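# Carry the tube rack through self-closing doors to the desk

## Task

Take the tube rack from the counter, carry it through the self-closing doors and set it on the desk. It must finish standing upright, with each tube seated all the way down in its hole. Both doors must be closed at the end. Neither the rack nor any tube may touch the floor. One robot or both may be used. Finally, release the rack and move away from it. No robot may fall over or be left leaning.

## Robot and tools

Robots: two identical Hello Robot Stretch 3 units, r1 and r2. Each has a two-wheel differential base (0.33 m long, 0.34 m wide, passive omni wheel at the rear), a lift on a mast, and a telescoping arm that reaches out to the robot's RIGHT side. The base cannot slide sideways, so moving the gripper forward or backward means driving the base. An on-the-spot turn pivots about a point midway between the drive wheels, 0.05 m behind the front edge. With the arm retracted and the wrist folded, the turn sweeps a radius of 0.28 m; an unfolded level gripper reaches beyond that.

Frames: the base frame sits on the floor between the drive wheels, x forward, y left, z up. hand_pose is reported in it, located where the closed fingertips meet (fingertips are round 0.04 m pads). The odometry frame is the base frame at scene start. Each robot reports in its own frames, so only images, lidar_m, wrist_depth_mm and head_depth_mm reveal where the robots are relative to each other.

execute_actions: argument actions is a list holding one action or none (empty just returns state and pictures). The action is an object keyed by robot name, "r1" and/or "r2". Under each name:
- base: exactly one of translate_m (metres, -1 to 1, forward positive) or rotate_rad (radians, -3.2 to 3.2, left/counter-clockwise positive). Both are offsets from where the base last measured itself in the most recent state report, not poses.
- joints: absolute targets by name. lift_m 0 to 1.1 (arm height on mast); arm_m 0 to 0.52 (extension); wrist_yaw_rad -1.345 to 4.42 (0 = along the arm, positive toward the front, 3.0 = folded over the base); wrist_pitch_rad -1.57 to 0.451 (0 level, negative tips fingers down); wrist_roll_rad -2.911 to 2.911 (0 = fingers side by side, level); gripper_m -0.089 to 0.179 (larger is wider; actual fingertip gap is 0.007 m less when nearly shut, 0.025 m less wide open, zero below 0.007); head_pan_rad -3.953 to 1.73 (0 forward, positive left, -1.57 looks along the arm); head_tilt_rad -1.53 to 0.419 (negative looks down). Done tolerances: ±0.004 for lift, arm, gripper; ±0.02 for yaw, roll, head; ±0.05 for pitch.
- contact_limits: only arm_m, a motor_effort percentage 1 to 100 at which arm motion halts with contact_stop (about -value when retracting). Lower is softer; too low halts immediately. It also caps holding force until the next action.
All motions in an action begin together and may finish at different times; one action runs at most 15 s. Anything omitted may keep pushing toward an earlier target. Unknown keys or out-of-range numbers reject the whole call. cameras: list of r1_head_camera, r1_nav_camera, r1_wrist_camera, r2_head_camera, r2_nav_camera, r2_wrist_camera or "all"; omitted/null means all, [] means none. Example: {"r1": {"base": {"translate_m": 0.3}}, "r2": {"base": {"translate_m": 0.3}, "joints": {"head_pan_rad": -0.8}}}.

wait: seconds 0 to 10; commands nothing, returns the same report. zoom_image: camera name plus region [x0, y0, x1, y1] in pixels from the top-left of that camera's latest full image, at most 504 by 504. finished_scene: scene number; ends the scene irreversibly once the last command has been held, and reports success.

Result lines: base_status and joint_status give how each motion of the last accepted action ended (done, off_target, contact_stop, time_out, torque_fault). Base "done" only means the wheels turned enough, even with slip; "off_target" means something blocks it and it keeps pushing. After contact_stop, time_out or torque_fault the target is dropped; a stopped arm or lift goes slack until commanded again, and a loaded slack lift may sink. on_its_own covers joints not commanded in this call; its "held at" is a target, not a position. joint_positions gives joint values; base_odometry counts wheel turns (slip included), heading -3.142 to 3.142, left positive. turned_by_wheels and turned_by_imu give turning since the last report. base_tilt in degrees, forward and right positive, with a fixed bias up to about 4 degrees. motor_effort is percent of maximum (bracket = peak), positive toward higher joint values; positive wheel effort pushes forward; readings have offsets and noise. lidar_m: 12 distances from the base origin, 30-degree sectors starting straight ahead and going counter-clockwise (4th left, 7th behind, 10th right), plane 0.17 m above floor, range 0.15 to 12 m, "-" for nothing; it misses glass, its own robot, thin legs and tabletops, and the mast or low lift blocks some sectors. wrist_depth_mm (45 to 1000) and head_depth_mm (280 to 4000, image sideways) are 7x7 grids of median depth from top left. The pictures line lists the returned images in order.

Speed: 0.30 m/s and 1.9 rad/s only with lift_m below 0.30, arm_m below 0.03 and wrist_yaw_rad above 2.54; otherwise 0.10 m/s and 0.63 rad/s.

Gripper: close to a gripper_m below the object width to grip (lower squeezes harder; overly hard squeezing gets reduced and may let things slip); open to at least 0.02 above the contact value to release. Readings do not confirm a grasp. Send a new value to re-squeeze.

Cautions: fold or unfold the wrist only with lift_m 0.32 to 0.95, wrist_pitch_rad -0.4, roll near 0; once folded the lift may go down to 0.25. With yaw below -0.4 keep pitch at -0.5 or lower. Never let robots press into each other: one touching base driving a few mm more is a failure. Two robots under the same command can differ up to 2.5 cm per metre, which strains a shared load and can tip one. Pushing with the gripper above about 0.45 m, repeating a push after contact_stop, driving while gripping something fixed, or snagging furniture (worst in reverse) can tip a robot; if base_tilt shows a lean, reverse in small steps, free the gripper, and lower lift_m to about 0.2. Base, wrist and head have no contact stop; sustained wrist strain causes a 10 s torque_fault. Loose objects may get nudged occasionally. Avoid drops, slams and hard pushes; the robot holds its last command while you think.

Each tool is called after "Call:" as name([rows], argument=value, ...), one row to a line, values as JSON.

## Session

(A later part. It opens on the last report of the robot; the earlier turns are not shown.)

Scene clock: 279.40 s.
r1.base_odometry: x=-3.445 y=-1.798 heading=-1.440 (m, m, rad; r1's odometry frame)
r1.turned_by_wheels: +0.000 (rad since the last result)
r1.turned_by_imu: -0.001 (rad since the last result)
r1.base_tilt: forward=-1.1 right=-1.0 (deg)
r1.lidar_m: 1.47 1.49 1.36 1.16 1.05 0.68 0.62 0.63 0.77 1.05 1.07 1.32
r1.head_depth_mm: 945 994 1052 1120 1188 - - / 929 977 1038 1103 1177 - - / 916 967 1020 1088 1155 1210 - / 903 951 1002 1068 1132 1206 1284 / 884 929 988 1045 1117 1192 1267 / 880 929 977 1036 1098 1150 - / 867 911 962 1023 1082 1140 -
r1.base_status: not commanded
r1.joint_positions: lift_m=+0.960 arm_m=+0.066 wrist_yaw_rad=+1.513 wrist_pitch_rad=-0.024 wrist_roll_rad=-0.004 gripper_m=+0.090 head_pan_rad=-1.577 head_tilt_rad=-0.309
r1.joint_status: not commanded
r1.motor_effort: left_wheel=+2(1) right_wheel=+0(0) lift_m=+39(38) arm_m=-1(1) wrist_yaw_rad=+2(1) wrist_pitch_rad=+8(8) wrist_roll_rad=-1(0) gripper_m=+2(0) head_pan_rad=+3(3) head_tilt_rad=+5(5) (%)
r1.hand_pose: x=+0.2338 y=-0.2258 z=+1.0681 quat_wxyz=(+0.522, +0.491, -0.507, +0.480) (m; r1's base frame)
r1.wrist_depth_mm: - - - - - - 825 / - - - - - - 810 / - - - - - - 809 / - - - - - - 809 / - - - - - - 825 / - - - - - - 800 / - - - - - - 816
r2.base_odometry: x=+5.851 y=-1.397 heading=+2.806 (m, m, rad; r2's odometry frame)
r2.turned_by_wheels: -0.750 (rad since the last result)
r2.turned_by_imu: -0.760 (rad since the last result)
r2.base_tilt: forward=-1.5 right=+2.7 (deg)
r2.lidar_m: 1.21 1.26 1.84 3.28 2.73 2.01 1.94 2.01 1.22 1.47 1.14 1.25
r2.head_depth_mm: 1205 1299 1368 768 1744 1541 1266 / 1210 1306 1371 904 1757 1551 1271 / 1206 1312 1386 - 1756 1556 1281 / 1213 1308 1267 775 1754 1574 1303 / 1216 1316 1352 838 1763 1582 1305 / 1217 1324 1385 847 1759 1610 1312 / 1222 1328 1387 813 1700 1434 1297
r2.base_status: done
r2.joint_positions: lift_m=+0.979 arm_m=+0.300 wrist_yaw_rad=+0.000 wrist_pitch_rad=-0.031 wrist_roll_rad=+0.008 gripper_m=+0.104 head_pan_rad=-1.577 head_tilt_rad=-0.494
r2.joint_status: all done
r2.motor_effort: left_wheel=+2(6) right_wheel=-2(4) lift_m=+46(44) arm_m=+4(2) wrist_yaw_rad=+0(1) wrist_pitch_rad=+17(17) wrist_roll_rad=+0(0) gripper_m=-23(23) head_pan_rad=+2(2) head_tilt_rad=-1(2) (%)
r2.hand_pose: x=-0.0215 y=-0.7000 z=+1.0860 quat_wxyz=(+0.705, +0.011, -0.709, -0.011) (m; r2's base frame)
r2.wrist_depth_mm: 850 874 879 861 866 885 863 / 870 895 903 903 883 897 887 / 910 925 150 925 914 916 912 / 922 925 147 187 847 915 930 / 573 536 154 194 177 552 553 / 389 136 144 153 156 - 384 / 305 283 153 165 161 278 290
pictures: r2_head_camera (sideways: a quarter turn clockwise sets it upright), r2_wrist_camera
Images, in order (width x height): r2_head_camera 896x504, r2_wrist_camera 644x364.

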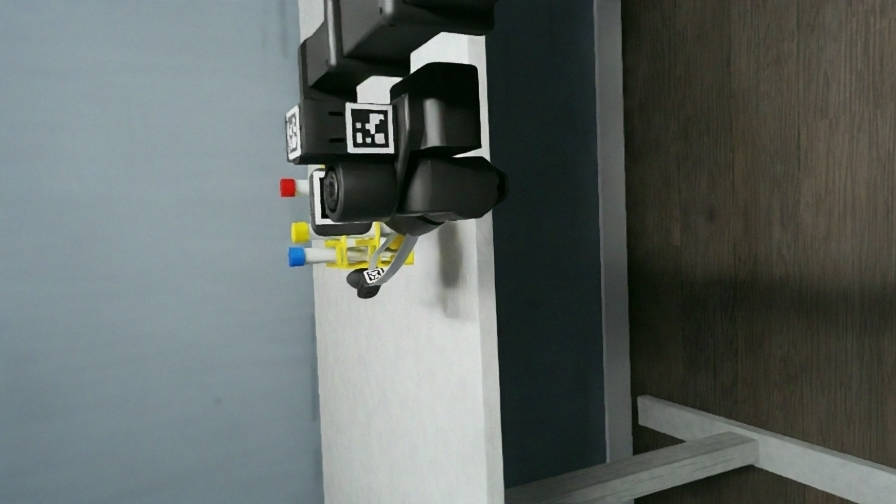

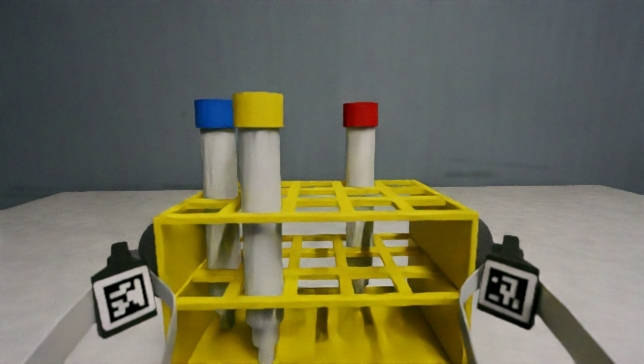

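Call:
execute_actions(actions=[], cameras=["r2_head_camera","r2_wrist_camera"])

Call:
execute_actions([
  {"r2":{"joints":{"arm_m":0.50}}},
], cameras=["r2_head_camera","r2_wrist_camera"])

Scene clock: 280.57 s.
r1.base_odometry: x=-3.445 y=-1.798 heading=-1.440 (m, m, rad; r1's odometry frame)
r1.turned_by_wheels: +0.000 (rad since the last result)
r1.turned_by_imu: +0.000 (rad since the last result)
r1.base_tilt: forward=-1.3 right=-1.2 (deg)
r1.lidar_m: 1.47 1.49 1.36 1.16 1.05 0.68 0.62 0.62 0.77 1.05 1.07 1.32
r1.head_depth_mm: 944 995 1054 1124 1185 - - / 928 980 1038 1106 1178 - - / 914 968 1024 1082 1155 1211 - / 904 950 1001 1063 1135 1210 1282 / 887 930 987 1042 1117 1190 1265 / 878 927 979 1036 1097 1152 - / 869 911 960 1021 1081 1142 -
r1.base_status: not commanded
r1.joint_positions: lift_m=+0.960 arm_m=+0.066 wrist_yaw_rad=+1.513 wrist_pitch_rad=-0.024 wrist_roll_rad=-0.004 gripper_m=+0.090 head_pan_rad=-1.577 head_tilt_rad=-0.309
r1.joint_status: not commanded
r1.motor_effort: left_wheel=+1(1) right_wheel=+0(0) lift_m=+38(38) arm_m=-1(1) wrist_yaw_rad=+2(1) wrist_pitch_rad=+8(8) wrist_roll_rad=-1(0) gripper_m=+0(0) head_pan_rad=+3(3) head_tilt_rad=+5(5) (%)
r1.hand_pose: x=+0.2338 y=-0.2258 z=+1.0681 quat_wxyz=(+0.522, +0.491, -0.507, +0.480) (m; r1's base frame)
r1.wrist_depth_mm: - - - - - - 820 / - - - - - - 821 / - - - - - - 815 / - - - - - - 814 / - - - - - - 807 / - - - - - - 804 / - - - - - - 817
r2.base_odometry: x=+5.851 y=-1.397 heading=+2.806 (m, m, rad; r2's odometry frame)
r2.turned_by_wheels: +0.000 (rad since the last result)
r2.turned_by_imu: +0.000 (rad since the last result)
r2.base_tilt: forward=-1.5 right=+2.6 (deg)
r2.lidar_m: 1.21 1.26 1.84 3.28 2.74 2.01 1.94 2.02 1.22 1.47 1.14 1.25
r2.head_depth_mm: 1206 1296 1368 771 1733 1544 1269 / 1209 1316 1370 904 1756 1561 1277 / 1207 1302 1370 - 1741 1582 1283 / 1214 1315 946 774 1759 1571 1289 / 1212 1315 1361 835 1767 1598 1299 / 1209 1323 1381 849 1766 1598 1313 / 1223 1316 1384 813 1693 1441 1292
r2.base_status: done
r2.joint_positions: lift_m=+0.979 arm_m=+0.300 wrist_yaw_rad=+0.000 wrist_pitch_rad=-0.031 wrist_roll_rad=+0.008 gripper_m=+0.104 head_pan_rad=-1.577 head_tilt_rad=-0.494
r2.joint_status: all done
r2.motor_effort: left_wheel=+2(6) right_wheel=-2(4) lift_m=+46(44) arm_m=+3(2) wrist_yaw_rad=+1(1) wrist_pitch_rad=+17(17) wrist_roll_rad=+0(0) gripper_m=-23(23) head_pan_rad=+2(2) head_tilt_rad=-1(2) (%)
r2.hand_pose: x=-0.0215 y=-0.7000 z=+1.0860 quat_wxyz=(+0.705, +0.011, -0.709, -0.011) (m; r2's base frame)
r2.wrist_depth_mm: 865 857 842 876 886 874 833 / 890 881 898 889 888 885 877 / 910 925 150 913 937 949 927 / 937 939 148 188 853 937 954 / 561 548 139 193 178 546 550 / 389 136 144 154 156 - 375 / 306 281 152 164 160 281 293
pictures: r2_head_camera (sideways: a quarter turn clockwise sets it upright), r2_wrist_camera
Images, in order (width x height): r2_head_camera 896x504, r2_wrist_camera 644x364.

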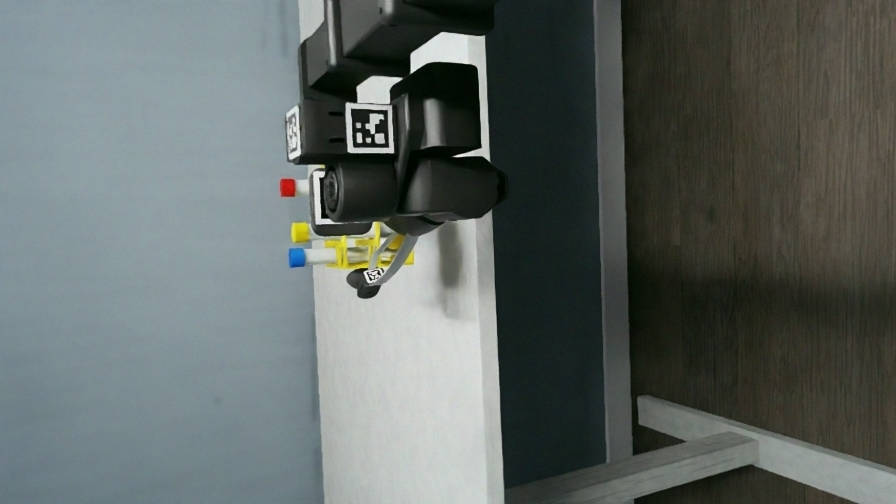

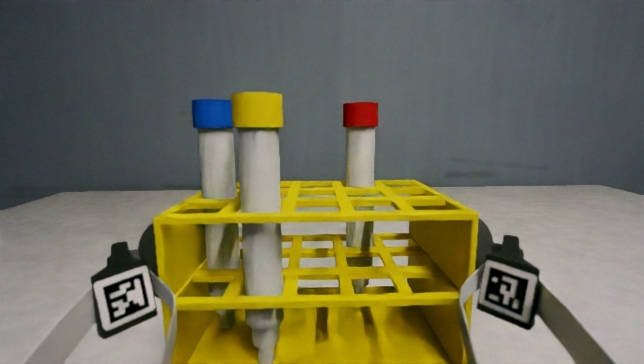

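Scene clock: 283.27 s.
r1.base_odometry: x=-3.445 y=-1.798 heading=-1.440 (m, m, rad; r1's odometry frame)
r1.turned_by_wheels: +0.000 (rad since the last result)
r1.turned_by_imu: -0.001 (rad since the last result)
r1.base_tilt: forward=-1.3 right=-1.1 (deg)
r1.lidar_m: 1.47 1.49 1.36 1.16 1.05 0.68 0.62 0.62 0.77 1.05 1.07 1.32
r1.head_depth_mm: 939 994 1055 1123 1191 - - / 930 983 1039 1107 1173 - - / 915 965 1022 1085 1152 1212 - / 905 949 1005 1064 1137 1209 1285 / 884 929 991 1040 1117 1192 1268 / 879 923 979 1036 1100 1151 - / 869 915 960 1018 1081 1145 -
r1.base_status: not commanded
r1.joint_positions: lift_m=+0.960 arm_m=+0.066 wrist_yaw_rad=+1.513 wrist_pitch_rad=-0.024 wrist_roll_rad=-0.004 gripper_m=+0.090 head_pan_rad=-1.577 head_tilt_rad=-0.309
r1.joint_status: not commanded
r1.motor_effort: left_wheel=+1(1) right_wheel=+0(0) lift_m=+39(38) arm_m=-1(1) wrist_yaw_rad=+2(1) wrist_pitch_rad=+8(8) wrist_roll_rad=-1(0) gripper_m=+0(0) head_pan_rad=+3(3) head_tilt_rad=+3(4) (%)
r1.hand_pose: x=+0.2338 y=-0.2258 z=+1.0681 quat_wxyz=(+0.522, +0.491, -0.507, +0.480) (m; r1's base frame)
r1.wrist_depth_mm: - - - - - - 821 / - - - - - - 826 / - - - - - - 808 / - - - - - - 821 / - - - - - - 815 / - - - - - - 812 / - - - - - - 813
r2.base_odometry: x=+5.851 y=-1.397 heading=+2.806 (m, m, rad; r2's odometry frame)
r2.turned_by_wheels: +0.000 (rad since the last result)
r2.turned_by_imu: +0.000 (rad since the last result)
r2.base_tilt: forward=-1.6 right=+2.7 (deg)
r2.lidar_m: 1.21 1.26 1.84 3.29 2.74 2.01 1.93 2.01 1.22 1.47 1.13 1.26
r2.head_depth_mm: 1202 1297 1365 771 1730 1540 1275 / 1210 1311 1056 797 1740 1557 1274 / 1206 1309 - 809 1743 1580 1284 / 1207 1314 1023 822 1758 1585 1286 / 1217 1323 1353 834 1772 1588 1297 / 1220 1318 1387 850 1767 1603 1311 / 1220 1321 1385 814 1696 1450 1288
r2.base_status: not commanded
r2.joint_positions: lift_m=+0.979 arm_m=+0.500 wrist_yaw_rad=+0.000 wrist_pitch_rad=-0.031 wrist_roll_rad=+0.008 gripper_m=+0.104 head_pan_rad=-1.577 head_tilt_rad=-0.494
r2.joint_status: all done
r2.motor_effort: left_wheel=+1(2) right_wheel=-2(2) lift_m=+46(47) arm_m=+3(3) wrist_yaw_rad=-1(0) wrist_pitch_rad=+17(17) wrist_roll_rad=+0(0) gripper_m=-22(23) head_pan_rad=+3(3) head_tilt_rad=-1(0) (%)
r2.hand_pose: x=-0.0215 y=-0.9000 z=+1.0860 quat_wxyz=(+0.705, +0.011, -0.709, -0.011) (m; r2's base frame)
r2.wrist_depth_mm: 669 676 688 689 687 676 689 / 698 689 698 716 709 706 705 / 728 727 150 720 748 722 720 / 752 751 147 189 746 774 776 / 573 539 138 193 179 540 542 / 391 136 140 154 155 - 377 / 301 280 154 166 160 277 292
pictures: r2_head_camera (sideways: a quarter turn clockwise sets it upright), r2_wrist_camera
Images, in order (width x height): r2_head_camera 896x504, r2_wrist_camera 644x364.

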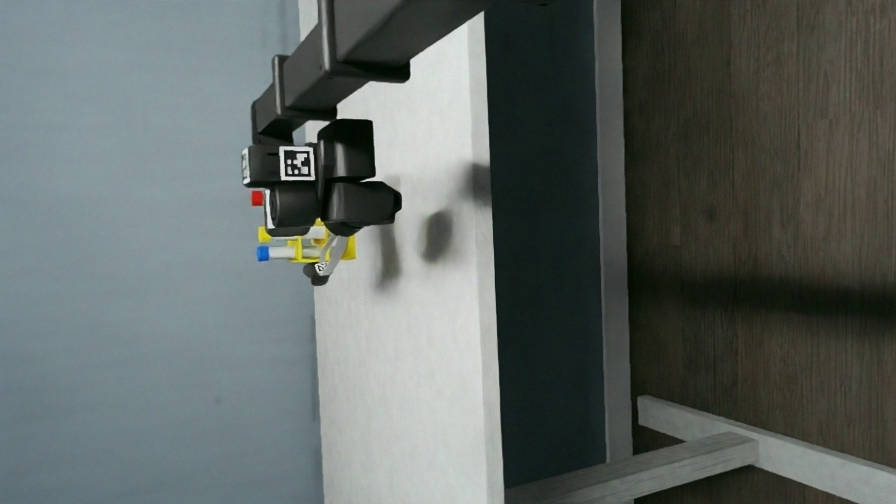

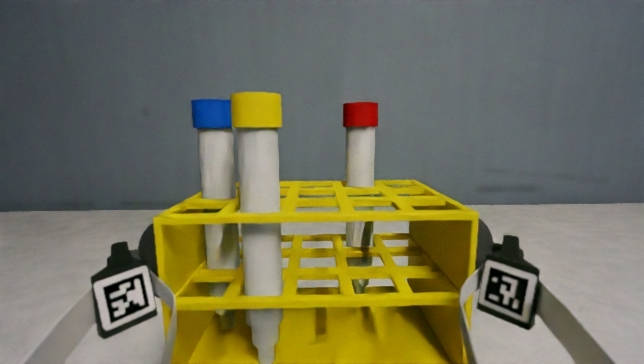

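Call:
execute_actions([
  {"r2":{"joints":{"lift_m":0.91}}},
], cameras=["r2_wrist_camera"])

Scene clock: 284.93 s.
r1.base_odometry: x=-3.445 y=-1.798 heading=-1.440 (m, m, rad; r1's odometry frame)
r1.turned_by_wheels: +0.000 (rad since the last result)
r1.turned_by_imu: +0.000 (rad since the last result)
r1.base_tilt: forward=-1.2 right=-1.1 (deg)
r1.lidar_m: 1.47 1.48 1.36 1.16 1.05 0.68 0.62 0.63 0.77 1.05 1.07 1.32
r1.head_depth_mm: 938 995 1058 1123 1186 - - / 927 979 1040 1105 1179 - - / 918 964 1026 1083 1156 1214 - / 903 951 1003 1066 1138 1209 1284 / 885 930 993 1044 1116 1196 1263 / 879 926 978 1032 1099 1152 - / 865 910 962 1017 1076 1148 -
r1.base_status: not commanded
r1.joint_positions: lift_m=+0.960 arm_m=+0.066 wrist_yaw_rad=+1.513 wrist_pitch_rad=-0.024 wrist_roll_rad=-0.004 gripper_m=+0.090 head_pan_rad=-1.577 head_tilt_rad=-0.309
r1.joint_status: not commanded
r1.motor_effort: left_wheel=+1(1) right_wheel=+0(1) lift_m=+38(38) arm_m=-1(1) wrist_yaw_rad=+1(1) wrist_pitch_rad=+8(8) wrist_roll_rad=-1(1) gripper_m=-1(0) head_pan_rad=+3(3) head_tilt_rad=+4(5) (%)
r1.hand_pose: x=+0.2338 y=-0.2258 z=+1.0681 quat_wxyz=(+0.522, +0.491, -0.507, +0.480) (m; r1's base frame)
r1.wrist_depth_mm: - - - - - - 827 / - - - - - - 822 / - - - - - - 815 / - - - - - - 819 / - - - - - - 809 / - - - - - - 814 / - - - - - - 828
r2.base_odometry: x=+5.851 y=-1.397 heading=+2.806 (m, m, rad; r2's odometry frame)
r2.turned_by_wheels: +0.000 (rad since the last result)
r2.turned_by_imu: +0.000 (rad since the last result)
r2.base_tilt: forward=-1.6 right=+2.7 (deg)
r2.lidar_m: 1.21 1.26 1.84 3.29 2.73 2.01 1.93 2.02 1.22 1.47 1.14 1.25
r2.head_depth_mm: 1205 1306 1230 836 1767 1503 1274 / 1211 1311 1375 736 1754 1544 1277 / 1212 1306 1391 727 1762 1566 1291 / 1211 1313 1385 822 1770 1581 1292 / 1214 1324 1350 838 1754 1587 1309 / 1215 1328 1383 846 1758 1598 1308 / 1221 1326 1393 816 1701 1446 1291
r2.base_status: not commanded
r2.joint_positions: lift_m=+0.911 arm_m=+0.500 wrist_yaw_rad=+0.000 wrist_pitch_rad=-0.031 wrist_roll_rad=+0.008 gripper_m=+0.104 head_pan_rad=-1.577 head_tilt_rad=-0.494
r2.joint_status: all done
r2.motor_effort: left_wheel=+2(2) right_wheel=-2(2) lift_m=+18(42) arm_m=+3(3) wrist_yaw_rad=+1(1) wrist_pitch_rad=+17(17) wrist_roll_rad=+0(0) gripper_m=-22(22) head_pan_rad=+2(2) head_tilt_rad=-2(1) (%)
r2.hand_pose: x=-0.0215 y=-0.9000 z=+1.0171 quat_wxyz=(+0.705, +0.011, -0.709, -0.011) (m; r2's base frame)
r2.wrist_depth_mm: 692 688 696 674 675 702 690 / 679 693 700 709 696 708 713 / 714 728 150 737 728 723 718 / 685 670 147 185 202 622 628 / 371 351 137 192 178 355 354 / 253 136 140 154 156 - 245 / 193 182 152 165 161 180 187
pictures: r2_wrist_camera
Images, in order (width x height): r2_wrist_camera 644x364.

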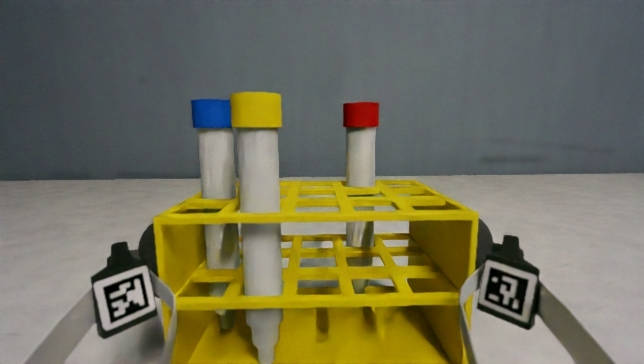

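Call:
execute_actions([
  {"r2":{"joints":{"lift_m":0.895}}},
], cameras=["r2_wrist_camera"])

Scene clock: 285.93 s.
r1.base_odometry: x=-3.445 y=-1.798 heading=-1.440 (m, m, rad; r1's odometry frame)
r1.turned_by_wheels: +0.000 (rad since the last result)
r1.turned_by_imu: +0.000 (rad since the last result)
r1.base_tilt: forward=-1.2 right=-1.0 (deg)
r1.lidar_m: 1.47 1.48 1.36 1.16 1.05 0.68 0.62 0.63 0.77 1.05 1.07 1.32
r1.head_depth_mm: 944 994 1056 1125 1186 - - / 928 980 1038 1104 1179 - - / 915 965 1025 1086 1155 1214 - / 902 952 1008 1067 1136 1209 1287 / 885 931 990 1047 1121 1191 1265 / 880 926 978 1032 1097 1153 - / 869 913 962 1017 1083 1144 -
r1.base_status: not commanded
r1.joint_positions: lift_m=+0.960 arm_m=+0.066 wrist_yaw_rad=+1.513 wrist_pitch_rad=-0.024 wrist_roll_rad=-0.004 gripper_m=+0.090 head_pan_rad=-1.577 head_tilt_rad=-0.309
r1.joint_status: not commanded
r1.motor_effort: left_wheel=+2(1) right_wheel=+0(0) lift_m=+38(38) arm_m=-1(1) wrist_yaw_rad=+2(2) wrist_pitch_rad=+8(8) wrist_roll_rad=-1(1) gripper_m=+0(1) head_pan_rad=+3(4) head_tilt_rad=+5(5) (%)
r1.hand_pose: x=+0.2338 y=-0.2258 z=+1.0681 quat_wxyz=(+0.522, +0.491, -0.507, +0.480) (m; r1's base frame)
r1.wrist_depth_mm: - - - - - - 827 / - - - - - - 809 / - - - - - - 812 / - - - - - - 830 / - - - - - - 816 / - - - - - - 806 / - - - - - - 811
r2.base_odometry: x=+5.851 y=-1.397 heading=+2.806 (m, m, rad; r2's odometry frame)
r2.turned_by_wheels: +0.000 (rad since the last result)
r2.turned_by_imu: +0.000 (rad since the last result)
r2.base_tilt: forward=-1.6 right=+2.7 (deg)
r2.lidar_m: 1.21 1.26 1.84 3.27 2.74 2.01 1.94 2.01 1.22 1.47 1.14 1.26
r2.head_depth_mm: 1207 1305 1229 837 1767 1493 1277 / 1198 1309 1374 732 1743 1550 1272 / 1204 1315 1378 722 1754 1572 1278 / 1212 1316 1333 779 1774 1576 1296 / 1214 1308 1351 834 1770 1595 1295 / 1216 1318 1388 847 1768 1602 1309 / 1223 1323 1395 812 1687 1441 1298
r2.base_status: not commanded
r2.joint_positions: lift_m=+0.896 arm_m=+0.500 wrist_yaw_rad=+0.000 wrist_pitch_rad=-0.027 wrist_roll_rad=+0.008 gripper_m=+0.104 head_pan_rad=-1.577 head_tilt_rad=-0.494
r2.joint_status: all done
r2.motor_effort: left_wheel=+2(3) right_wheel=-2(1) lift_m=+17(21) arm_m=+4(3) wrist_yaw_rad=+1(1) wrist_pitch_rad=+15(17) wrist_roll_rad=+1(0) gripper_m=-23(23) head_pan_rad=+2(3) head_tilt_rad=-1(0) (%)
r2.hand_pose: x=-0.0215 y=-0.9001 z=+1.0033 quat_wxyz=(+0.705, +0.010, -0.710, -0.010) (m; r2's base frame)
r2.wrist_depth_mm: 672 678 680 683 672 688 677 / 714 689 708 689 707 712 706 / 727 707 147 740 719 737 720 / 614 611 146 185 202 572 570 / 333 300 134 189 178 318 318 / 225 136 137 155 156 - 218 / 181 162 153 164 161 161 167
pictures: r2_wrist_camera
Images, in order (width x height): r2_wrist_camera 644x364.

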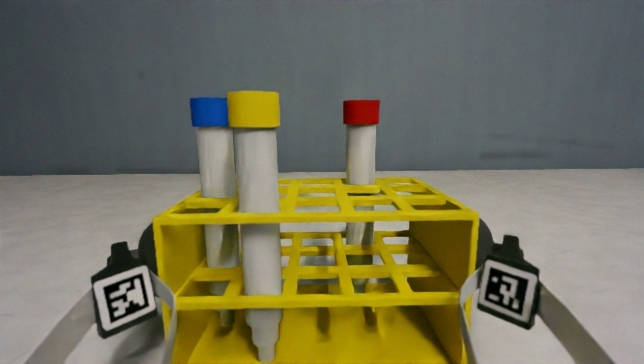

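Touching. Release.

Call:
execute_actions([
  {"r2":{"joints":{"lift_m":0.892,"gripper_m":0.179}}},
], cameras=["r2_wrist_camera"])

Call:
execute_actions([
  {"r2":{"joints":{"lift_m":0.90,"arm_m":0.1}}},
], cameras=["r2_wrist_camera","r2_head_camera","r2_nav_camera","r1_nav_camera"])

Scene clock: 287.47 s.
r1.base_odometry: x=-3.445 y=-1.798 heading=-1.440 (m, m, rad; r1's odometry frame)
r1.turned_by_wheels: +0.000 (rad since the last result)
r1.turned_by_imu: +0.000 (rad since the last result)
r1.base_tilt: forward=-1.2 right=-1.1 (deg)
r1.lidar_m: 1.47 1.49 1.36 1.16 1.05 0.68 0.62 0.62 0.77 1.04 1.07 1.32
r1.head_depth_mm: 943 996 1055 1124 1189 - - / 927 979 1037 1104 1169 - - / 914 964 1021 1085 1159 1210 - / 904 950 1004 1066 1134 1206 1285 / 885 932 989 1047 1116 1186 1269 / 879 924 976 1030 1101 1153 - / 869 915 963 1016 1084 1151 -
r1.base_status: not commanded
r1.joint_positions: lift_m=+0.960 arm_m=+0.066 wrist_yaw_rad=+1.513 wrist_pitch_rad=-0.024 wrist_roll_rad=-0.004 gripper_m=+0.090 head_pan_rad=-1.577 head_tilt_rad=-0.309
r1.joint_status: not commanded
r1.motor_effort: left_wheel=+1(1) right_wheel=+0(0) lift_m=+39(38) arm_m=-1(1) wrist_yaw_rad=+2(1) wrist_pitch_rad=+8(8) wrist_roll_rad=+0(1) gripper_m=+0(0) head_pan_rad=+3(3) head_tilt_rad=+4(5) (%)
r1.hand_pose: x=+0.2338 y=-0.2258 z=+1.0681 quat_wxyz=(+0.522, +0.491, -0.507, +0.480) (m; r1's base frame)
r1.wrist_depth_mm: - - - - - - 825 / - - - - - - 823 / - - - - - - 828 / - - - - - - 820 / - - - - - - 822 / - - - - - - 820 / - - - - - - 817
r2.base_odometry: x=+5.851 y=-1.397 heading=+2.806 (m, m, rad; r2's odometry frame)
r2.turned_by_wheels: +0.000 (rad since the last result)
r2.turned_by_imu: +0.000 (rad since the last result)
r2.base_tilt: forward=-1.5 right=+2.7 (deg)
r2.lidar_m: 1.21 1.26 1.83 3.27 2.75 2.00 1.94 2.01 1.22 1.47 1.14 1.25
r2.head_depth_mm: 1207 1307 1227 838 - 1507 1276 / 1201 1304 1370 737 1741 1554 1281 / 1213 1310 1373 724 1745 1567 1292 / 1209 1303 1339 801 1763 1580 1290 / 1211 1321 1353 838 1767 1597 1293 / 1215 1320 1382 851 1762 1595 1307 / 1221 1320 1387 812 1685 1438 1290
r2.base_status: not commanded
r2.joint_positions: lift_m=+0.893 arm_m=+0.500 wrist_yaw_rad=+0.000 wrist_pitch_rad=-0.018 wrist_roll_rad=+0.008 gripper_m=+0.179 head_pan_rad=-1.577 head_tilt_rad=-0.494
r2.joint_status: all done
r2.motor_effort: left_wheel=+2(2) right_wheel=-1(2) lift_m=+17(21) arm_m=+3(3) wrist_yaw_rad=+0(1) wrist_pitch_rad=+10(14) wrist_roll_rad=+0(0) gripper_m=+1(100) head_pan_rad=+2(2) head_tilt_rad=-1(0) (%)
r2.hand_pose: x=-0.0215 y=-0.9004 z=+1.0027 quat_wxyz=(+0.705, +0.006, -0.710, -0.007) (m; r2's base frame)
r2.wrist_depth_mm: 673 679 672 694 675 707 704 / 698 707 700 706 702 706 692 / 733 732 148 709 718 732 749 / 651 624 146 184 202 597 593 / 331 300 135 191 178 319 318 / - 140 135 154 155 201 219 / - 162 153 163 161 159 159
pictures: r2_wrist_camera
Images, in order (width x height): r2_wrist_camera 644x364.

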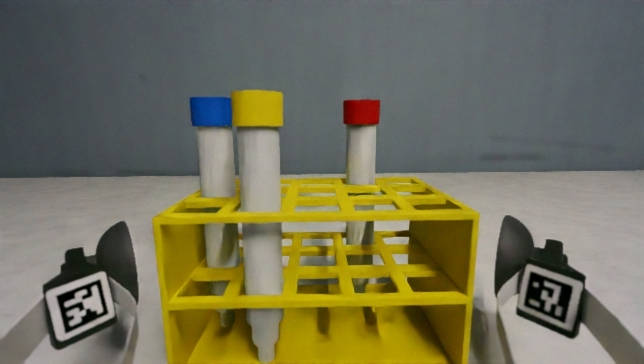

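Scene clock: 291.60 s.
r1.base_odometry: x=-3.445 y=-1.798 heading=-1.440 (m, m, rad; r1's odometry frame)
r1.turned_by_wheels: +0.000 (rad since the last result)
r1.turned_by_imu: -0.001 (rad since the last result)
r1.base_tilt: forward=-1.2 right=-1.0 (deg)
r1.lidar_m: 1.47 1.49 1.36 1.16 1.05 0.68 0.62 0.63 0.77 1.05 1.07 1.32
r1.head_depth_mm: 941 994 1055 1121 1187 - - / 931 984 1040 1104 1174 - - / 915 968 1027 1086 1158 1208 - / 902 955 1001 1065 1134 1208 1291 / 886 932 990 1046 1119 1192 1271 / 882 925 976 1037 1099 1153 - / 867 912 962 1023 1084 1145 -
r1.base_status: not commanded
r1.joint_positions: lift_m=+0.960 arm_m=+0.066 wrist_yaw_rad=+1.513 wrist_pitch_rad=-0.024 wrist_roll_rad=-0.004 gripper_m=+0.090 head_pan_rad=-1.577 head_tilt_rad=-0.309
r1.joint_status: not commanded
r1.motor_effort: left_wheel=+2(1) right_wheel=-1(0) lift_m=+39(38) arm_m=-1(1) wrist_yaw_rad=+2(1) wrist_pitch_rad=+8(8) wrist_roll_rad=-1(1) gripper_m=-1(1) head_pan_rad=+4(3) head_tilt_rad=+4(4) (%)
r1.hand_pose: x=+0.2338 y=-0.2258 z=+1.0681 quat_wxyz=(+0.522, +0.491, -0.507, +0.480) (m; r1's base frame)
r1.wrist_depth_mm: - - - - - - 814 / - - - - - - 815 / - - - - - - 809 / - - - - - - 815 / - - - - - - 812 / - - - - - - 820 / - - - - - - 797
r2.base_odometry: x=+5.851 y=-1.397 heading=+2.806 (m, m, rad; r2's odometry frame)
r2.turned_by_wheels: +0.000 (rad since the last result)
r2.turned_by_imu: +0.000 (rad since the last result)
r2.base_tilt: forward=-1.5 right=+2.7 (deg)
r2.lidar_m: 1.21 1.26 1.84 3.27 2.74 2.01 1.94 2.01 1.22 1.47 1.14 1.25
r2.head_depth_mm: 1205 1298 1230 793 1701 - - / 1209 1306 1269 799 1714 - - / 1209 1304 1284 814 - - 1222 / 1209 1308 1325 823 1742 1580 1291 / 1210 1320 1356 837 1788 1589 1299 / 1218 1321 1384 852 1773 1602 1309 / 1220 1330 1391 813 1683 1449 1286
r2.base_status: not commanded
r2.joint_positions: lift_m=+0.899 arm_m=+0.100 wrist_yaw_rad=+0.000 wrist_pitch_rad=-0.019 wrist_roll_rad=+0.008 gripper_m=+0.179 head_pan_rad=-1.577 head_tilt_rad=-0.494
r2.joint_status: all done
r2.motor_effort: left_wheel=+2(2) right_wheel=-2(2) lift_m=+45(44) arm_m=-2(3) wrist_yaw_rad=+0(1) wrist_pitch_rad=+10(10) wrist_roll_rad=+0(0) gripper_m=+1(1) head_pan_rad=+2(3) head_tilt_rad=-2(1) (%)
r2.hand_pose: x=-0.0215 y=-0.5011 z=+1.0092 quat_wxyz=(+0.705, +0.007, -0.710, -0.007) (m; r2's base frame)
r2.wrist_depth_mm: - - - - - - - / - - - - - - - / - - - - - - - / 674 685 659 539 631 614 616 / 361 376 350 353 382 378 375 / - - - - - - 747 / - - - - - - 837
pictures: r1_nav_camera (sideways: a quarter turn counterclockwise sets it upright), r2_head_camera (sideways: a quarter turn clockwise sets it upright), r2_nav_camera (sideways: a quarter turn counterclockwise sets it upright), r2_wrist_camera
Images, in order (width x height): r1_nav_camera 672x504, r2_head_camera 896x504, r2_nav_camera 672x504, r2_wrist_camera 644x364.

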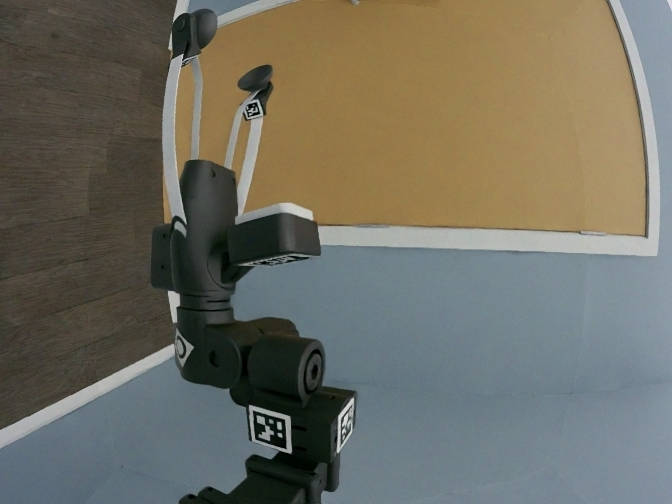

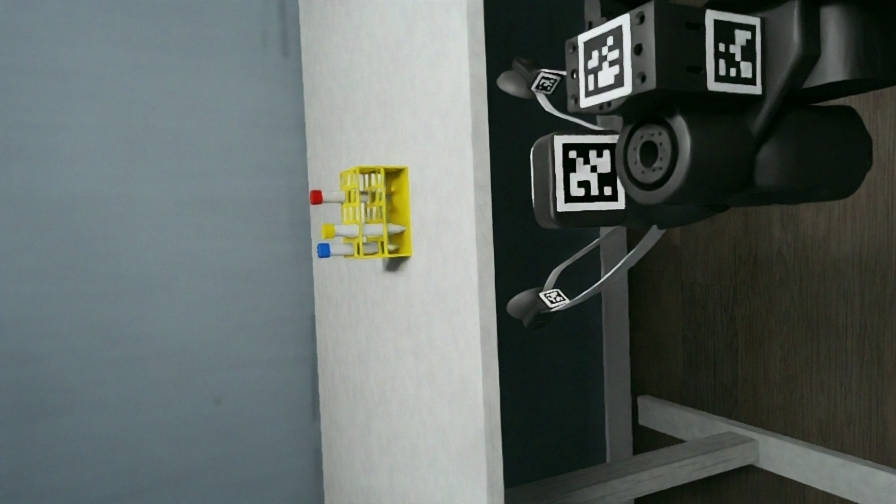

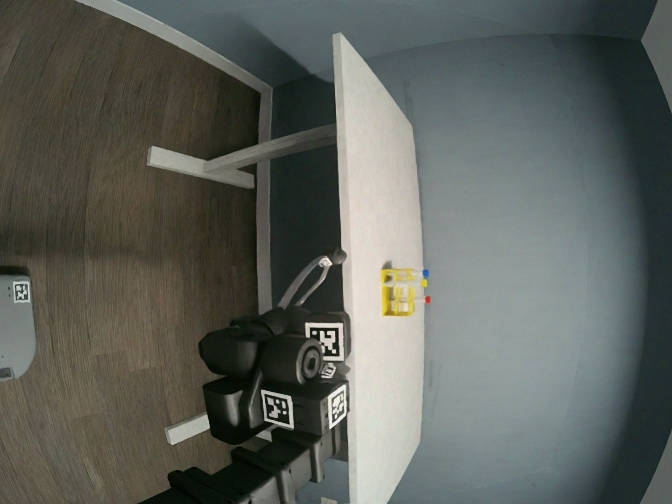

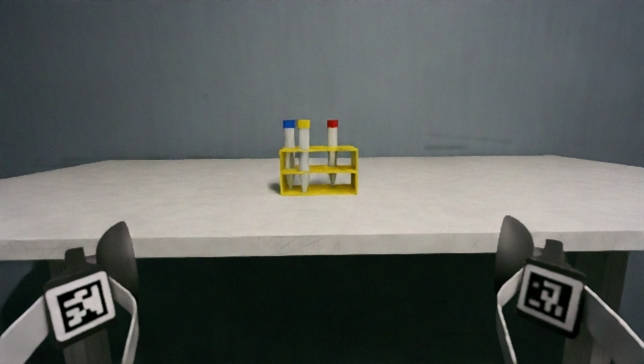

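Call:
zoom_image(camera="r2_wrist_camera", region=[260, 105, 380, 205])

Region (260, 105, 380, 205) of r2_wrist_camera's 644x364 image, scaled by 4.200.

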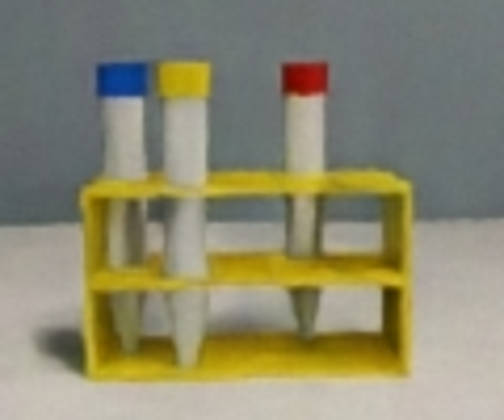

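All seated.

Call:
finished_scene(scene=1)

The scene is finished: the task was done.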